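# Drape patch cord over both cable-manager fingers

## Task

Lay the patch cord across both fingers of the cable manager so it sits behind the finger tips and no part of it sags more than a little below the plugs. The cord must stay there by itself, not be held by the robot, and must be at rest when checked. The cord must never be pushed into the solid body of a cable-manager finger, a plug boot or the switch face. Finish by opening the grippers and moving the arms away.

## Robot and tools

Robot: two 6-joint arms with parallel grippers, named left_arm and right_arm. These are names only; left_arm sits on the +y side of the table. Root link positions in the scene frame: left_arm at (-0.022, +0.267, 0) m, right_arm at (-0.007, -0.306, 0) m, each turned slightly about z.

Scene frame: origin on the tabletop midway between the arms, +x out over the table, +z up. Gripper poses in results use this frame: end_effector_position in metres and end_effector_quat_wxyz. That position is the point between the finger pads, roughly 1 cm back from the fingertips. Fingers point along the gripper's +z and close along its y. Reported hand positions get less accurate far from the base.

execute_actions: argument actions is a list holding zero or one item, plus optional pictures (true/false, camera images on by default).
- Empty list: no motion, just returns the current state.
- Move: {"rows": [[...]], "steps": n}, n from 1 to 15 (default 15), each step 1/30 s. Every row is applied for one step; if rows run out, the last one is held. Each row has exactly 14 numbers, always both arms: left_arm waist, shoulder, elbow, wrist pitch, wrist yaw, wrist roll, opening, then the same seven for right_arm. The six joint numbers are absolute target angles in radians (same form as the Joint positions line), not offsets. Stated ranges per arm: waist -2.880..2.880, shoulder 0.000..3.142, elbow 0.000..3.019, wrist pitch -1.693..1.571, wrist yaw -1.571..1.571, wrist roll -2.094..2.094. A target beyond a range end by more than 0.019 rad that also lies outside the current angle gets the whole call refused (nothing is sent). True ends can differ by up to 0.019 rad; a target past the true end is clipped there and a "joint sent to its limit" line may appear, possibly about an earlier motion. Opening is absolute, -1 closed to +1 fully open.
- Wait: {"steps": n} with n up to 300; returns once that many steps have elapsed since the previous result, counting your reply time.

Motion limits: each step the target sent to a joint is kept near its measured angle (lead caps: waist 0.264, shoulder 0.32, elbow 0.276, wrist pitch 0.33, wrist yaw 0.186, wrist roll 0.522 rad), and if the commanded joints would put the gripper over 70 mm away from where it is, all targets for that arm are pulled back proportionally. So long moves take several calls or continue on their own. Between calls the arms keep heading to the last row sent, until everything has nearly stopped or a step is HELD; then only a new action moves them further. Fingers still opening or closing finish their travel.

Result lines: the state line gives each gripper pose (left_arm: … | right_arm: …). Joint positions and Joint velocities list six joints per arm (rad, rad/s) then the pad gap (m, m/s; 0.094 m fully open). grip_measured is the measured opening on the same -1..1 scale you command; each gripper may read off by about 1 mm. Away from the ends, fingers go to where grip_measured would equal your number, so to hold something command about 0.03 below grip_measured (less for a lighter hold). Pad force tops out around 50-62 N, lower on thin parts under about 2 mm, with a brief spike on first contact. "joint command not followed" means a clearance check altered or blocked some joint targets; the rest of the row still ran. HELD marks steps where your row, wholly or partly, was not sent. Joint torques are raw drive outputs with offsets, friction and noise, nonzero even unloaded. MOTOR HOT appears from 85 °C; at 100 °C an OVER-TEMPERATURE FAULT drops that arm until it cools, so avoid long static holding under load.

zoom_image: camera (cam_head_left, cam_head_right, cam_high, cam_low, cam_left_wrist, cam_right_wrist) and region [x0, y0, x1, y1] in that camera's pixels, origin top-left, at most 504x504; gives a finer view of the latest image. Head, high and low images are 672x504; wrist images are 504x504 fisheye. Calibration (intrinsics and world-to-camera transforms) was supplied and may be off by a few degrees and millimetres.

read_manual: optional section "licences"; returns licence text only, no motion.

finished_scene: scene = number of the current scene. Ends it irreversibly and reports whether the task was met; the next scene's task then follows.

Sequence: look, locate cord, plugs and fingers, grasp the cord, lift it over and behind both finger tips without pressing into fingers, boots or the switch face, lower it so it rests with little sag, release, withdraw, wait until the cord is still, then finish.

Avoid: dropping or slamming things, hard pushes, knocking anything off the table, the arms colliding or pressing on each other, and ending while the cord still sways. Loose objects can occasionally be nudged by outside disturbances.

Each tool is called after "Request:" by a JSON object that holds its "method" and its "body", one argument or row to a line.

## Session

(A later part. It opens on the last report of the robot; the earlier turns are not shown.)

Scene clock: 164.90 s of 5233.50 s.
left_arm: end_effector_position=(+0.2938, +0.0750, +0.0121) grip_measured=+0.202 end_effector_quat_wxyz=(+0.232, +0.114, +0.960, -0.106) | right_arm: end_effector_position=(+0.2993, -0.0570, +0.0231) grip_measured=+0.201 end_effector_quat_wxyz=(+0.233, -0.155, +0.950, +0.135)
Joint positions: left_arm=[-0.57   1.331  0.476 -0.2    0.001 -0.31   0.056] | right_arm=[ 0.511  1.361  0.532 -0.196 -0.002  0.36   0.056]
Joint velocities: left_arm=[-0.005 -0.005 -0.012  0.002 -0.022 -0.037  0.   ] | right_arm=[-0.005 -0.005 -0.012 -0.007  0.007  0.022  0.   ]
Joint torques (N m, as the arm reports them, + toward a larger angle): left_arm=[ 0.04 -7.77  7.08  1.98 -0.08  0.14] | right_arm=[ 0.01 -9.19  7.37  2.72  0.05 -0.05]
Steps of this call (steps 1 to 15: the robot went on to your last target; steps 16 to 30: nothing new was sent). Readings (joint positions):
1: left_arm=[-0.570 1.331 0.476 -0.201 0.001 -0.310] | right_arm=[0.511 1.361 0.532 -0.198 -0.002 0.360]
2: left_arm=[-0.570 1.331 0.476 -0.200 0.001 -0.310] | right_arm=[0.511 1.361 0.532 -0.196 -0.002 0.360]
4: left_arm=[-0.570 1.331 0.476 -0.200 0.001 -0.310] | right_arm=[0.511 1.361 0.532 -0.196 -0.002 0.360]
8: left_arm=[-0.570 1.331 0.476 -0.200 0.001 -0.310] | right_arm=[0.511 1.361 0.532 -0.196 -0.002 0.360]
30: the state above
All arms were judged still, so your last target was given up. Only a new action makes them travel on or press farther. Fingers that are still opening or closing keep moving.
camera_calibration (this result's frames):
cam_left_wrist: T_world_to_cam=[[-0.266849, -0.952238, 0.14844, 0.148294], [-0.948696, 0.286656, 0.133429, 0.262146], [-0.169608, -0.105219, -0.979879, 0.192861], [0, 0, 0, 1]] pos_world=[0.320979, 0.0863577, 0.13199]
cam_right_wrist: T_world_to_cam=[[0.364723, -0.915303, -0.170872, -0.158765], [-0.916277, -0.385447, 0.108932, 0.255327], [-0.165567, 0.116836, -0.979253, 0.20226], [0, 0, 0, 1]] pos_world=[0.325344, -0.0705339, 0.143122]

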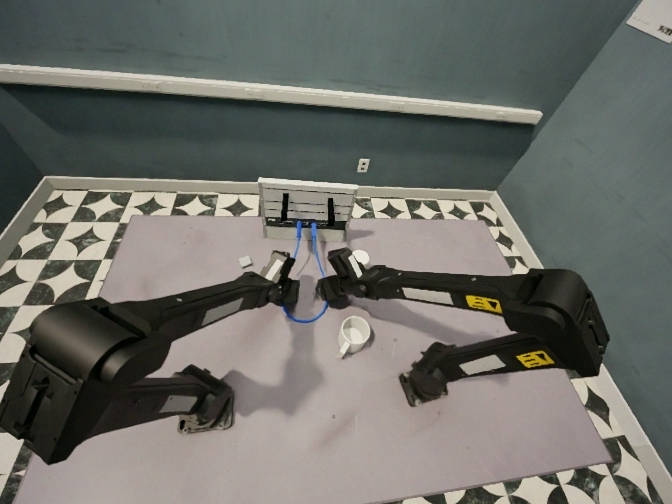

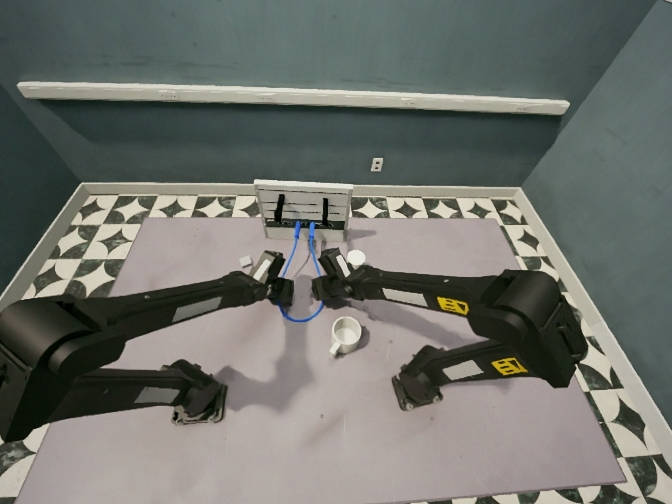

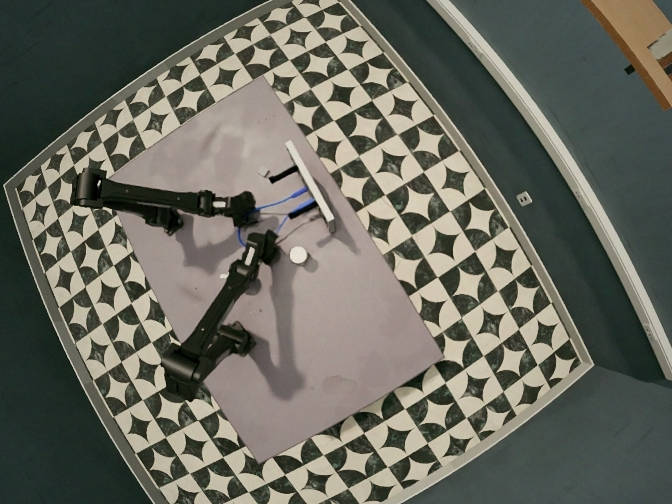

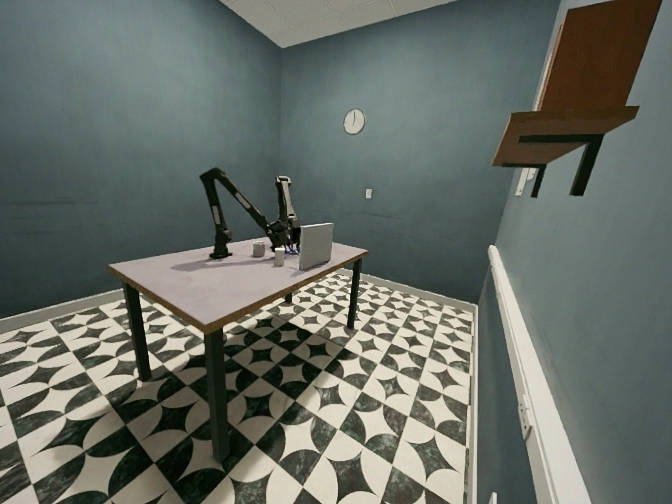

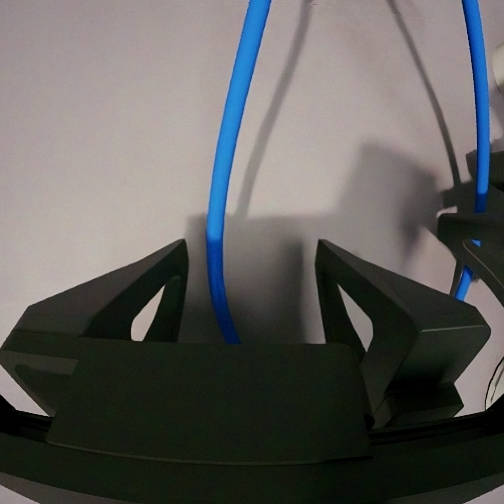

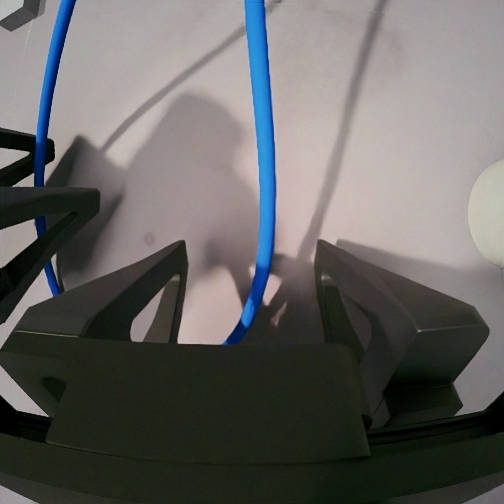

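Lower right elbow slightly, then close.

Request:
{"method": "execute_actions", "body": {
  "actions": [
    {"rows":[[-0.566,1.325,0.475,-0.18,0,-0.3,0.2,0.505,1.355,0.495,-0.17,0,0.35,0.2]],"steps":15}
  ],
  "pictures": false
}}

Request:
{"method": "execute_actions", "body": {
  "actions": [
    {"rows":[[-0.566,1.325,0.475,-0.18,0,-0.3,-0.93,0.505,1.355,0.495,-0.17,0,0.35,-0.93]],"steps":15}
  ],
  "pictures": false
}}

Request:
{"method": "execute_actions", "body": {
  "actions": [
    {"steps":15}
  ]
}}

Scene clock: 178.83 s of 5233.50 s.
left_arm: end_effector_position=(+0.2938, +0.0750, +0.0121) grip_measured=+0.202 end_effector_quat_wxyz=(+0.232, +0.114, +0.960, -0.106) | right_arm: end_effector_position=(+0.2881, -0.0661, +0.0120) grip_measured=+0.201 end_effector_quat_wxyz=(+0.222, -0.156, +0.954, +0.129)
Joint positions: left_arm=[-0.57   1.331  0.476 -0.2    0.001 -0.31   0.056] | right_arm=[ 0.511  1.361  0.5   -0.191 -0.002  0.36   0.056]
Joint velocities: left_arm=[-0.015  0.005 -0.002 -0.002  0.007  0.022 -0.001] | right_arm=[-0.015 -0.005  0.002 -0.017 -0.037 -0.051 -0.001]
Joint torques (N m, as the arm reports them, + toward a larger angle): left_arm=[ 0.07 -7.34  7.09  1.96 -0.12  0.12] | right_arm=[ 0.34 -8.27  6.95  2.45  0.04  0.  ]
Steps of this call (steps 1 to 90: nothing new was sent; then 10.43 s passed at rest; steps 91 to 105: all 15 steps of this action). Readings (joint positions):
91: left_arm=[-0.570 1.331 0.476 -0.200 0.001 -0.310] | right_arm=[0.511 1.361 0.529 -0.194 -0.002 0.360]
92: left_arm=[-0.570 1.331 0.476 -0.200 0.001 -0.310] | right_arm=[0.511 1.361 0.524 -0.191 -0.002 0.360]
94: left_arm=[-0.570 1.331 0.476 -0.200 0.001 -0.310] | right_arm=[0.511 1.361 0.512 -0.191 -0.002 0.360]
98: left_arm=[-0.570 1.331 0.476 -0.200 0.001 -0.310] | right_arm=[0.511 1.361 0.500 -0.191 -0.002 0.360]
105: the state above

Scene clock: 179.33 s of 5233.50 s.
left_arm: end_effector_position=(+0.2938, +0.0750, +0.0121) grip_measured=-0.907 end_effector_quat_wxyz=(+0.232, +0.114, +0.960, -0.106) | right_arm: end_effector_position=(+0.2881, -0.0661, +0.0120) grip_measured=-0.911 end_effector_quat_wxyz=(+0.222, -0.156, +0.954, +0.129)
Joint positions: left_arm=[-0.57   1.331  0.476 -0.2    0.001 -0.31   0.004] | right_arm=[ 0.511  1.361  0.5   -0.191 -0.002  0.36   0.004]
Joint velocities: left_arm=[-0.005 -0.015 -0.007 -0.007 -0.022  0.022 -0.001] | right_arm=[-0.005  0.005 -0.007  0.012 -0.037  0.007 -0.001]
Joint torques (N m, as the arm reports them, + toward a larger angle): left_arm=[-0.07 -7.4   7.02  1.94 -0.11  0.12] | right_arm=[-0.17 -8.76  6.83  2.42  0.04 -0.03]
Steps of this call (steps 1 to 15: all 15 steps of this action). Readings (joint positions):
1: left_arm=[-0.570 1.331 0.476 -0.200 0.001 -0.310] | right_arm=[0.511 1.361 0.500 -0.191 -0.002 0.360]
2: left_arm=[-0.570 1.331 0.476 -0.200 0.001 -0.310] | right_arm=[0.511 1.361 0.500 -0.191 -0.002 0.360]
4: left_arm=[-0.570 1.331 0.476 -0.200 0.001 -0.310] | right_arm=[0.511 1.361 0.500 -0.191 -0.002 0.360]
8: left_arm=[-0.570 1.331 0.476 -0.200 0.001 -0.310] | right_arm=[0.511 1.361 0.500 -0.191 -0.002 0.360]
15: the state above

Scene clock: 179.83 s of 5233.50 s.
left_arm: end_effector_position=(+0.2938, +0.0750, +0.0121) grip_measured=-0.907 end_effector_quat_wxyz=(+0.232, +0.114, +0.960, -0.106) | right_arm: end_effector_position=(+0.2881, -0.0661, +0.0120) grip_measured=-0.911 end_effector_quat_wxyz=(+0.222, -0.156, +0.954, +0.129)
Joint positions: left_arm=[-0.57   1.331  0.476 -0.2    0.001 -0.31   0.004] | right_arm=[ 0.511  1.361  0.5   -0.191 -0.002  0.36   0.004]
Joint velocities: left_arm=[ 0.005 -0.015 -0.007 -0.012 -0.037  0.022  0.001] | right_arm=[ 0.005 -0.005 -0.022 -0.012 -0.007 -0.022  0.   ]
Joint torques (N m, as the arm reports them, + toward a larger angle): left_arm=[ 0.03 -7.65  7.07  1.97 -0.11  0.13] | right_arm=[ 0.2  -8.3   6.97  2.5   0.07 -0.06]
Steps of this call (steps 1 to 15: the robot went on to your last target). Readings (joint positions):
1: left_arm=[-0.570 1.331 0.476 -0.200 0.001 -0.310] | right_arm=[0.511 1.361 0.500 -0.191 -0.002 0.360]
2: left_arm=[-0.570 1.331 0.476 -0.200 0.001 -0.310] | right_arm=[0.511 1.361 0.500 -0.191 -0.002 0.360]
4: left_arm=[-0.570 1.331 0.476 -0.200 0.001 -0.310] | right_arm=[0.511 1.361 0.500 -0.191 -0.002 0.360]
8: left_arm=[-0.570 1.331 0.476 -0.200 0.001 -0.310] | right_arm=[0.511 1.361 0.500 -0.191 -0.002 0.360]
15: the state above
All arms were judged still, so your last target was given up. Only a new action makes them travel on or press farther. Fingers that are still opening or closing keep moving.
camera_calibration (this result's frames):
cam_left_wrist: T_world_to_cam=[[-0.266849, -0.952238, 0.14844, 0.148294], [-0.948696, 0.286656, 0.133429, 0.262146], [-0.169608, -0.105219, -0.979879, 0.192861], [0, 0, 0, 1]] pos_world=[0.320979, 0.0863577, 0.13199]
cam_right_wrist: T_world_to_cam=[[0.361686, -0.917942, -0.162991, -0.164317], [-0.913726, -0.383745, 0.133586, 0.24181], [-0.185171, 0.100613, -0.977542, 0.195178], [0, 0, 0, 1]] pos_world=[0.31652, -0.0776772, 0.13171]

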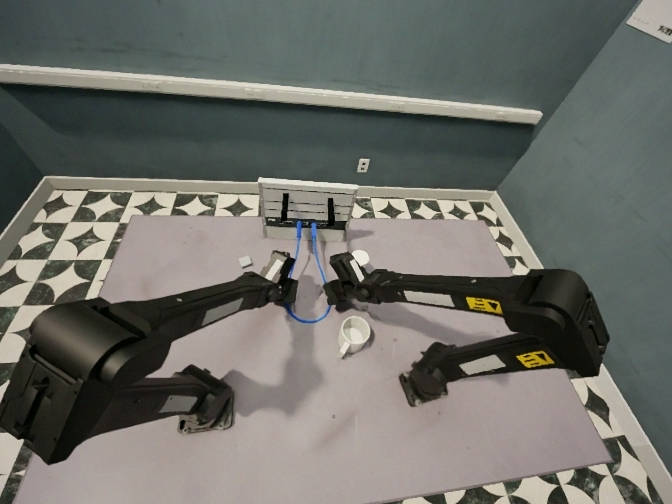

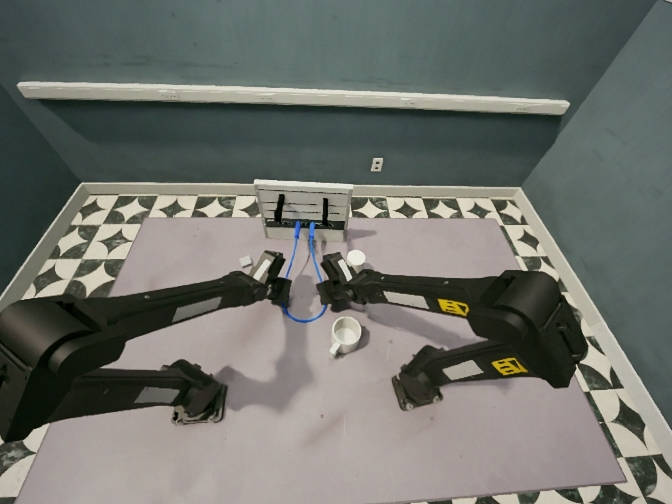

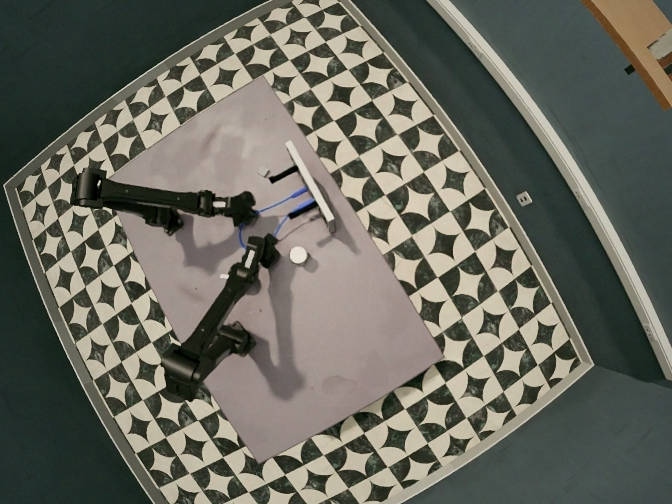

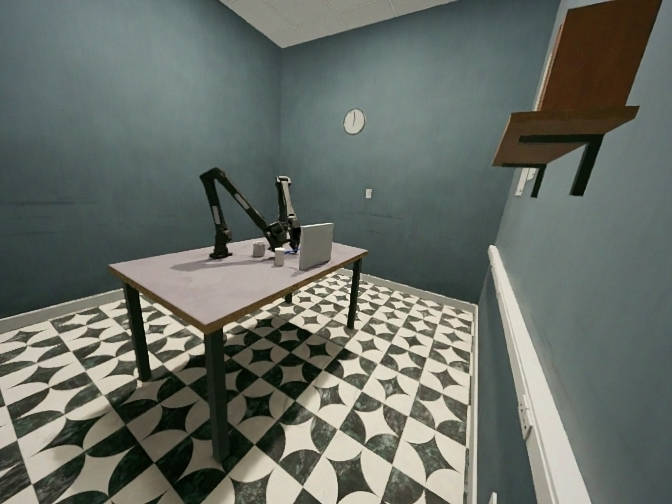

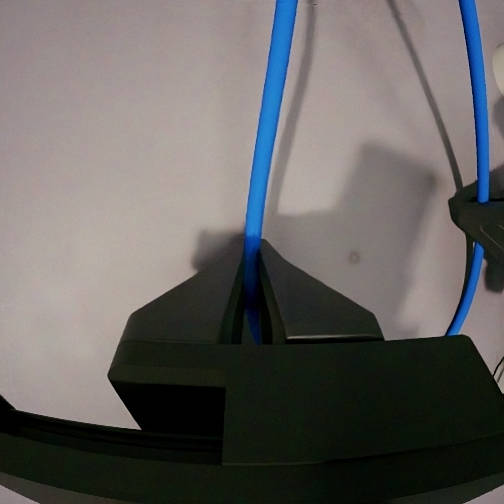

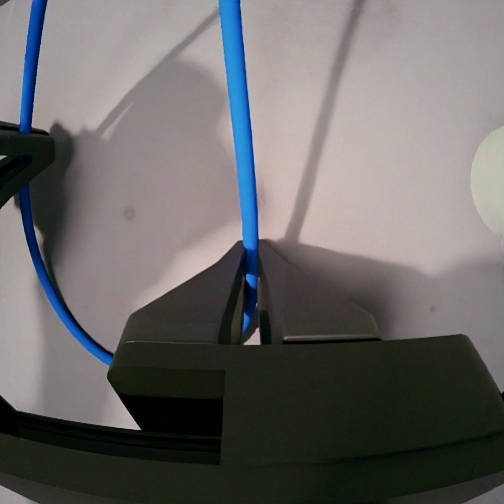

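Request:
{"method": "execute_actions", "body": {
  "actions": [
    {"rows":[[-0.54,1.27,0.57,-0.35,0,-0.45,-0.94,0.46,1.29,0.59,-0.35,0,0.5,-0.94],[-0.54,1.27,0.57,-0.35,0,-0.45,-0.94,0.46,1.29,0.59,-0.35,0,0.5,-0.94],[-0.54,1.27,0.57,-0.35,0,-0.45,-0.94,0.46,1.29,0.59,-0.35,0,0.5,-0.94],[-0.54,1.27,0.57,-0.35,0,-0.45,-0.94,0.46,1.29,0.59,-0.35,0,0.5,-0.94],[-0.54,1.27,0.57,-0.35,0,-0.45,-0.94,0.46,1.29,0.59,-0.35,0,0.5,-0.94],[-0.54,1.27,0.57,-0.35,0,-0.45,-0.94,0.46,1.29,0.59,-0.35,0,0.5,-0.94],[-0.54,1.27,0.57,-0.35,0,-0.45,-0.94,0.46,1.29,0.59,-0.35,0,0.5,-0.94],[-0.458,1.217,0.767,-0.6,0,-0.9,-0.94,0.345,1.204,0.78,-0.603,0,0.9,-0.94]],"steps":15}
  ],
  "pictures": false
}}

Request:
{"method": "execute_actions", "body": {
  "actions": [
    {"steps":30}
  ]
}}

Scene clock: 205.00 s of 5233.50 s.
left_arm: end_effector_position=(+0.3478, +0.0925, +0.1093) grip_measured=-0.907 end_effector_quat_wxyz=(+0.200, -0.165, +0.956, -0.140) | right_arm: end_effector_position=(+0.3325, -0.1098, +0.0863) grip_measured=-0.911 end_effector_quat_wxyz=(+0.177, +0.116, +0.968, +0.133)
Joint positions: left_arm=[-0.464  1.226  0.723 -0.574  0.001 -0.782  0.004] | right_arm=[ 0.353  1.238  0.679 -0.566 -0.001  0.763  0.004]
Joint velocities: left_arm=[ 0.142 -0.23   0.432 -0.081 -0.037 -0.681 -0.   ] | right_arm=[-0.23  -0.249  0.569 -0.379 -0.066  0.916 -0.   ]
Joint torques (N m, as the arm reports them, + toward a larger angle): left_arm=[ 0.22 -7.34 10.46  0.61 -0.1   0.02] | right_arm=[ 1.84 -9.83 15.27  1.09  0.02  0.06]
Steps of this call (steps 1 to 90: nothing new was sent; then 21.67 s passed at rest; steps 91 to 105: all 15 steps of this action). Readings (joint positions):
91: left_arm=[-0.569 1.327 0.484 -0.231 0.000 -0.332] | right_arm=[0.507 1.357 0.507 -0.222 -0.002 0.381]
92: left_arm=[-0.564 1.317 0.498 -0.270 -0.001 -0.353] | right_arm=[0.497 1.347 0.519 -0.262 0.001 0.403]
94: left_arm=[-0.556 1.291 0.521 -0.314 -0.001 -0.385] | right_arm=[0.473 1.322 0.535 -0.308 0.001 0.434]
98: left_arm=[-0.548 1.262 0.550 -0.372 0.001 -0.466] | right_arm=[0.454 1.290 0.549 -0.362 -0.002 0.503]
105: the state above

Scene clock: 206.00 s of 5233.50 s.
left_arm: end_effector_position=(+0.3529, +0.0919, +0.1235) grip_measured=-0.907 end_effector_quat_wxyz=(+0.202, -0.217, +0.942, -0.158) | right_arm: end_effector_position=(+0.3505, -0.1041, +0.1213) grip_measured=-0.911 end_effector_quat_wxyz=(+0.194, +0.180, +0.950, +0.164)
Joint positions: left_arm=[-0.461  1.207  0.742 -0.587  0.001 -0.889  0.004] | right_arm=[ 0.343  1.204  0.734 -0.588 -0.001  0.89   0.004]
Joint velocities: left_arm=[-0.005  0.015 -0.002  0.007 -0.007 -0.007 -0.001] | right_arm=[-0.005 -0.024  0.017  0.002 -0.051 -0.037 -0.   ]
Joint torques (N m, as the arm reports them, + toward a larger angle): left_arm=[ 0.02 -6.77 10.96  0.76 -0.15 -0.01] | right_arm=[ 0.11 -8.19 13.83  0.95  0.06  0.12]
Steps of this call (steps 1 to 30: the robot went on to your last target). Readings (joint positions):
1: left_arm=[-0.461 1.219 0.734 -0.576 0.001 -0.803] | right_arm=[0.347 1.230 0.697 -0.574 -0.001 0.788]
2: left_arm=[-0.461 1.213 0.740 -0.577 0.001 -0.821] | right_arm=[0.344 1.222 0.712 -0.578 -0.001 0.809]
4: left_arm=[-0.461 1.206 0.742 -0.579 0.001 -0.846] | right_arm=[0.343 1.210 0.730 -0.580 -0.001 0.838]
8: left_arm=[-0.461 1.207 0.742 -0.587 0.001 -0.872] | right_arm=[0.343 1.204 0.734 -0.585 -0.001 0.869]
30: the state above
All arms were judged still, so your last target was given up. Only a new action makes them travel on or press farther. Fingers that are still opening or closing keep moving.
camera_calibration (this result's frames):
cam_left_wrist: T_world_to_cam=[[0.345575, -0.856908, 0.382473, -0.0902045], [-0.930161, -0.258937, 0.260293, 0.326386], [-0.124011, -0.445713, -0.886545, 0.317476], [0, 0, 0, 1]] pos_world=[0.374134, 0.148719, 0.231002]
cam_right_wrist: T_world_to_cam=[[-0.270928, -0.888443, -0.370495, 0.0460482], [-0.948565, 0.180925, 0.259791, 0.325314], [-0.163778, 0.421823, -0.891764, 0.332887], [0, 0, 0, 1]] pos_world=[0.375576, -0.158365, 0.229403]

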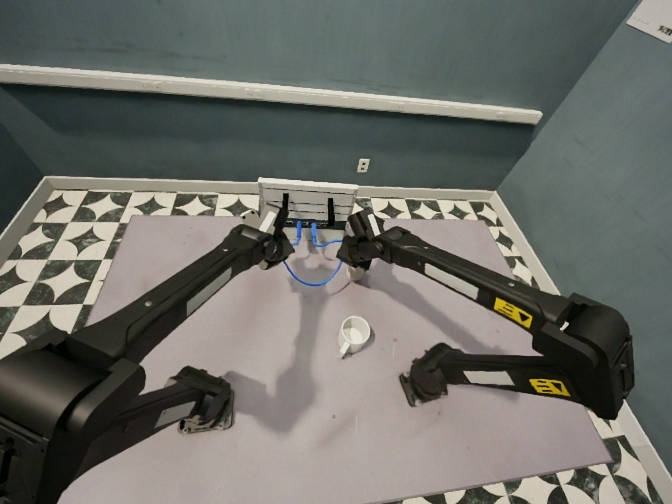

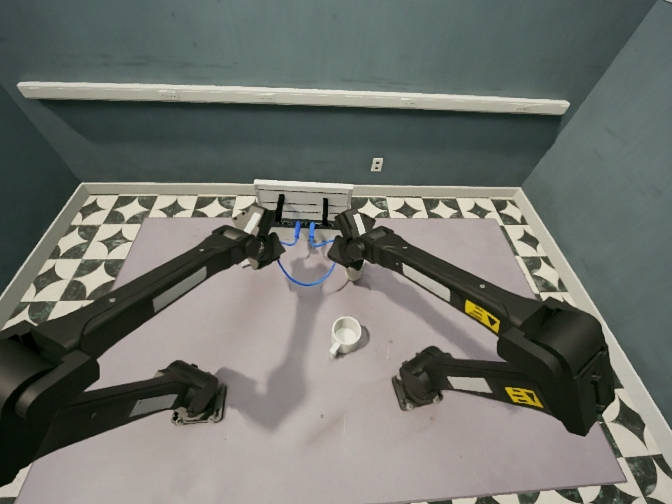

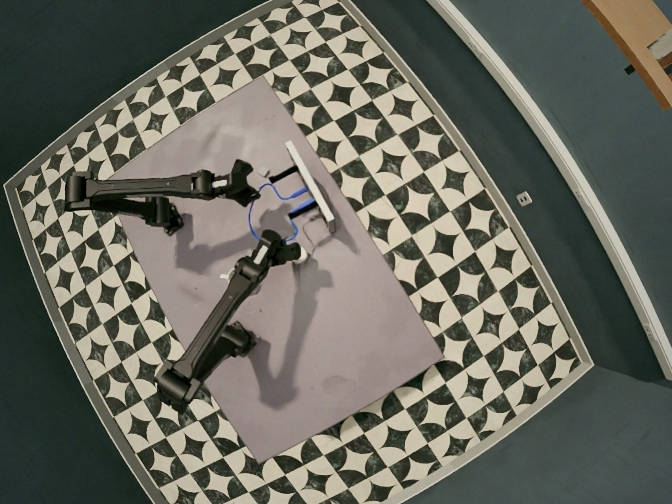

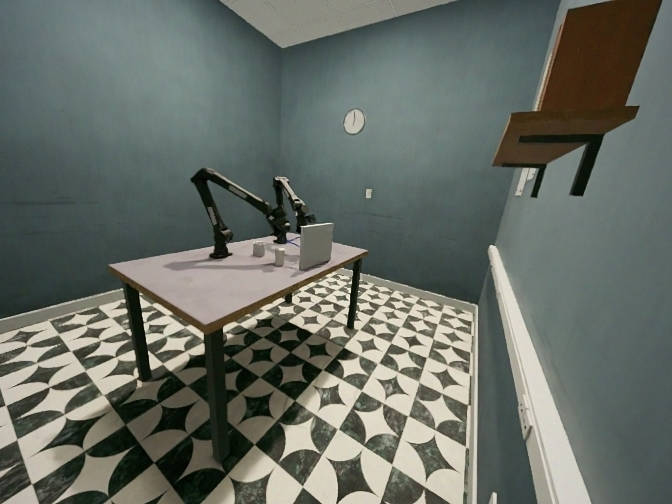

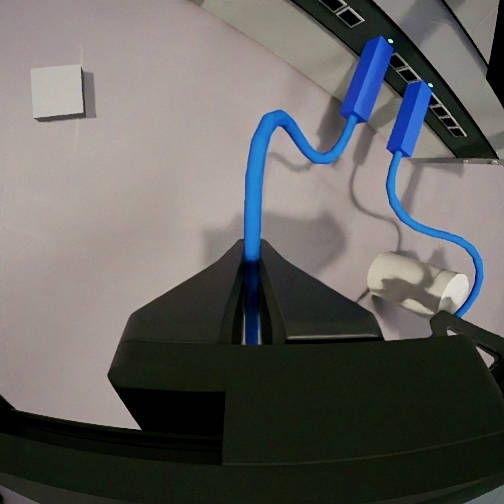

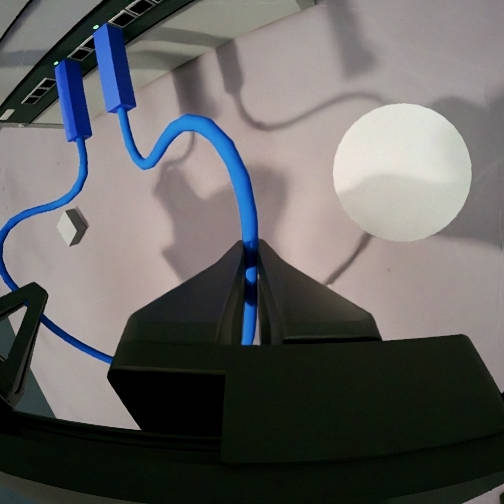

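Request:
{"method": "execute_actions", "body": {
  "actions": [
    {"rows":[[-0.435,1.22,0.95,-0.75,0,-1.2,-0.94,0.31,1.205,0.95,-0.75,0,1.2,-0.94],[-0.435,1.22,0.95,-0.75,0,-1.2,-0.94,0.31,1.205,0.95,-0.75,0,1.2,-0.94],[-0.435,1.22,0.95,-0.75,0,-1.2,-0.94,0.31,1.205,0.95,-0.75,0,1.2,-0.94],[-0.435,1.22,0.95,-0.75,0,-1.2,-0.94,0.31,1.205,0.95,-0.75,0,1.2,-0.94],[-0.435,1.22,0.95,-0.75,0,-1.2,-0.94,0.31,1.205,0.95,-0.75,0,1.2,-0.94],[-0.435,1.22,0.95,-0.75,0,-1.2,-0.94,0.31,1.205,0.95,-0.75,0,1.2,-0.94],[-0.435,1.22,0.95,-0.75,0,-1.2,-0.94,0.31,1.205,0.95,-0.75,0,1.2,-0.94],[-0.435,1.22,0.95,-0.75,0,-1.2,-0.94,0.31,1.205,0.95,-0.75,0,1.2,-0.94],[-0.413,1.252,1.11,-0.89,0,-1.5,-0.94,0.282,1.229,1.11,-0.9,0,1.5,-0.94]],"steps":15}
  ],
  "pictures": false
}}

Request:
{"method": "execute_actions", "body": {
  "actions": [
    {"steps":40}
  ]
}}

Request:
{"method": "zoom_image", "body": {
  "camera": "cam_head_left",
  "region": [200, 130, 420, 300]
}}

Request:
{"method": "zoom_image", "body": {
  "camera": "cam_high",
  "region": [200, 110, 380, 290]
}}

Scene clock: 224.60 s of 5233.50 s.
left_arm: end_effector_position=(+0.3993, +0.0823, +0.2140) grip_measured=-0.907 end_effector_quat_wxyz=(+0.146, -0.465, +0.852, -0.193) | right_arm: end_effector_position=(+0.3981, -0.1010, +0.2246) grip_measured=-0.912 end_effector_quat_wxyz=(+0.146, +0.437, +0.863, +0.207)
Joint positions: left_arm=[-0.435  1.262  1.049 -0.87   0.006 -1.412  0.004] | right_arm=[ 0.294  1.228  1.041 -0.872 -0.01   1.405  0.004]
Joint velocities: left_arm=[-0.015  0.063  0.002 -0.134 -0.022 -0.447  0.001] | right_arm=[ 0.005  0.063  0.042 -0.061 -0.037  0.579 -0.001]
Joint torques (N m, as the arm reports them, + toward a larger angle): left_arm=[ 0.1  -9.81 14.49  0.77 -0.34 -0.04] | right_arm=[ -0.39 -10.11  16.68   0.7    0.46   0.16]
Steps of this call (steps 1 to 160: nothing new was sent; then 12.77 s passed at rest; steps 161 to 175: all 15 steps of this action). Readings (joint positions):
161: left_arm=[-0.460 1.209 0.757 -0.620 0.001 -0.932] | right_arm=[0.342 1.204 0.745 -0.614 -0.001 0.928]
162: left_arm=[-0.459 1.214 0.782 -0.666 0.001 -0.978] | right_arm=[0.338 1.206 0.763 -0.655 -0.001 0.969]
164: left_arm=[-0.454 1.220 0.842 -0.715 0.001 -1.052] | right_arm=[0.328 1.207 0.806 -0.703 -0.001 1.038]
168: left_arm=[-0.448 1.217 0.919 -0.727 0.001 -1.132] | right_arm=[0.314 1.207 0.888 -0.727 -0.001 1.127]
175: the state above

Scene clock: 225.93 s of 5233.50 s.
left_arm: end_effector_position=(+0.3980, +0.0838, +0.2120) grip_measured=-0.907 end_effector_quat_wxyz=(+0.135, -0.499, +0.834, -0.194) | right_arm: end_effector_position=(+0.3965, -0.1021, +0.2192) grip_measured=-0.912 end_effector_quat_wxyz=(+0.132, +0.474, +0.847, +0.203)
Joint positions: left_arm=[-0.433  1.264  1.049 -0.879  0.006 -1.488  0.004] | right_arm=[ 0.294  1.237  1.041 -0.885 -0.008  1.488  0.004]
Joint velocities: left_arm=[ 0.015  0.005  0.002  0.002 -0.007  0.095  0.001] | right_arm=[-0.015  0.005 -0.002 -0.007  0.037  0.007  0.001]
Joint torques (N m, as the arm reports them, + toward a larger angle): left_arm=[  1.4  -10.23  14.32   0.74  -0.36  -0.02] | right_arm=[ -0.59 -10.48  16.55   0.88   0.36   0.1 ]
Steps of this call (steps 1 to 30: the robot went on to your last target; steps 31 to 40: nothing new was sent). Readings (joint positions):
1: left_arm=[-0.434 1.264 1.049 -0.875 0.006 -1.427] | right_arm=[0.294 1.230 1.041 -0.875 -0.011 1.421]
2: left_arm=[-0.434 1.264 1.049 -0.877 0.006 -1.440] | right_arm=[0.294 1.233 1.041 -0.880 -0.010 1.435]
4: left_arm=[-0.433 1.264 1.049 -0.879 0.006 -1.457] | right_arm=[0.294 1.237 1.041 -0.883 -0.009 1.454]
8: left_arm=[-0.433 1.264 1.049 -0.879 0.006 -1.476] | right_arm=[0.294 1.237 1.041 -0.885 -0.008 1.474]
40: the state above
All arms were judged still, so your last target was given up. Only a new action makes them travel on or press farther. Fingers that are still opening or closing keep moving.
camera_calibration (this result's frames):
cam_left_wrist: T_world_to_cam=[[0.780293, -0.428501, 0.455555, -0.371017], [-0.622333, -0.604197, 0.497642, 0.199367], [0.062005, -0.671813, -0.738121, 0.311356], [0, 0, 0, 1]] pos_world=[0.394269, 0.170649, 0.299624]
cam_right_wrist: T_world_to_cam=[[-0.745253, -0.481196, -0.461572, 0.346103], [-0.666378, 0.561579, 0.490479, 0.219586], [0.0231927, 0.673112, -0.739177, 0.344924], [0, 0, 0, 1]] pos_world=[0.396262, -0.188945, 0.307009]

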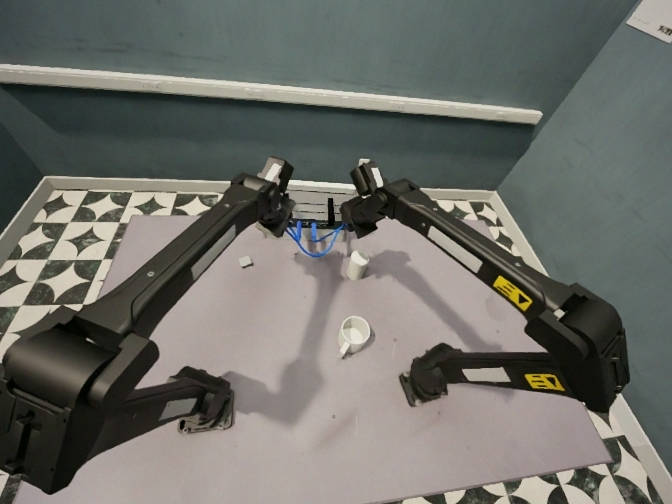

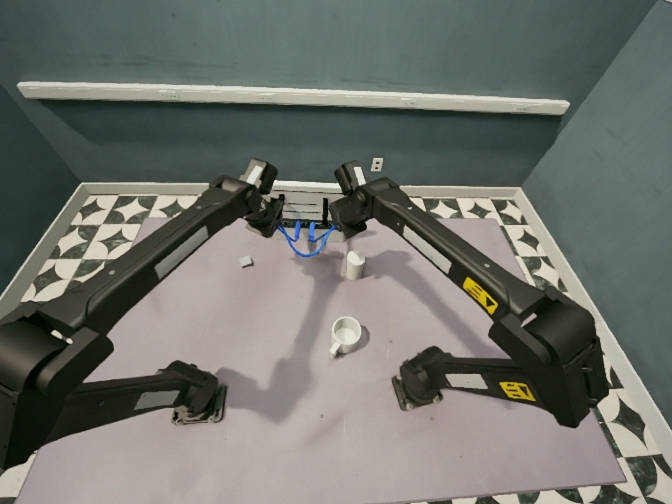

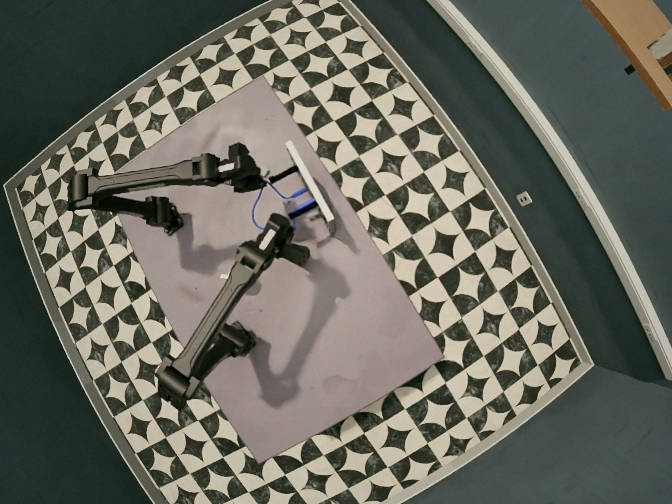

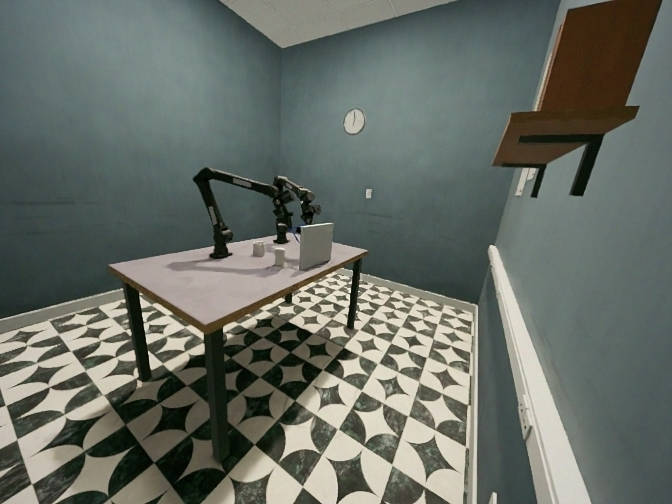

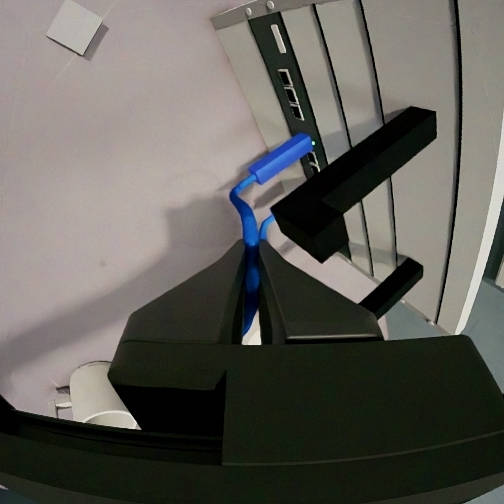

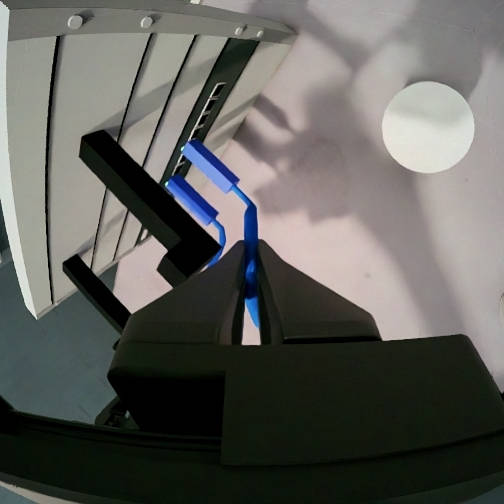

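Region (200, 130, 420, 300) of cam_head_left's 672x504 image, scaled by 2.291, with more detail than that image has; it fills the top 389 rows of this view, and the rest is white.

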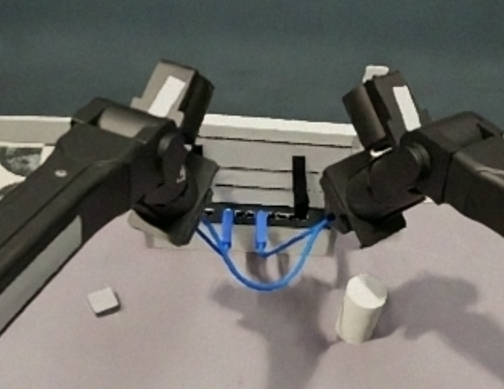

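Region (200, 110, 380, 290) of cam_high's 672x504 image, scaled by 2.800, with more detail than that image has.

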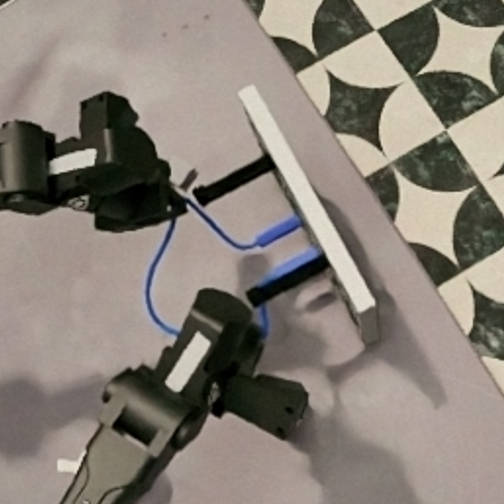

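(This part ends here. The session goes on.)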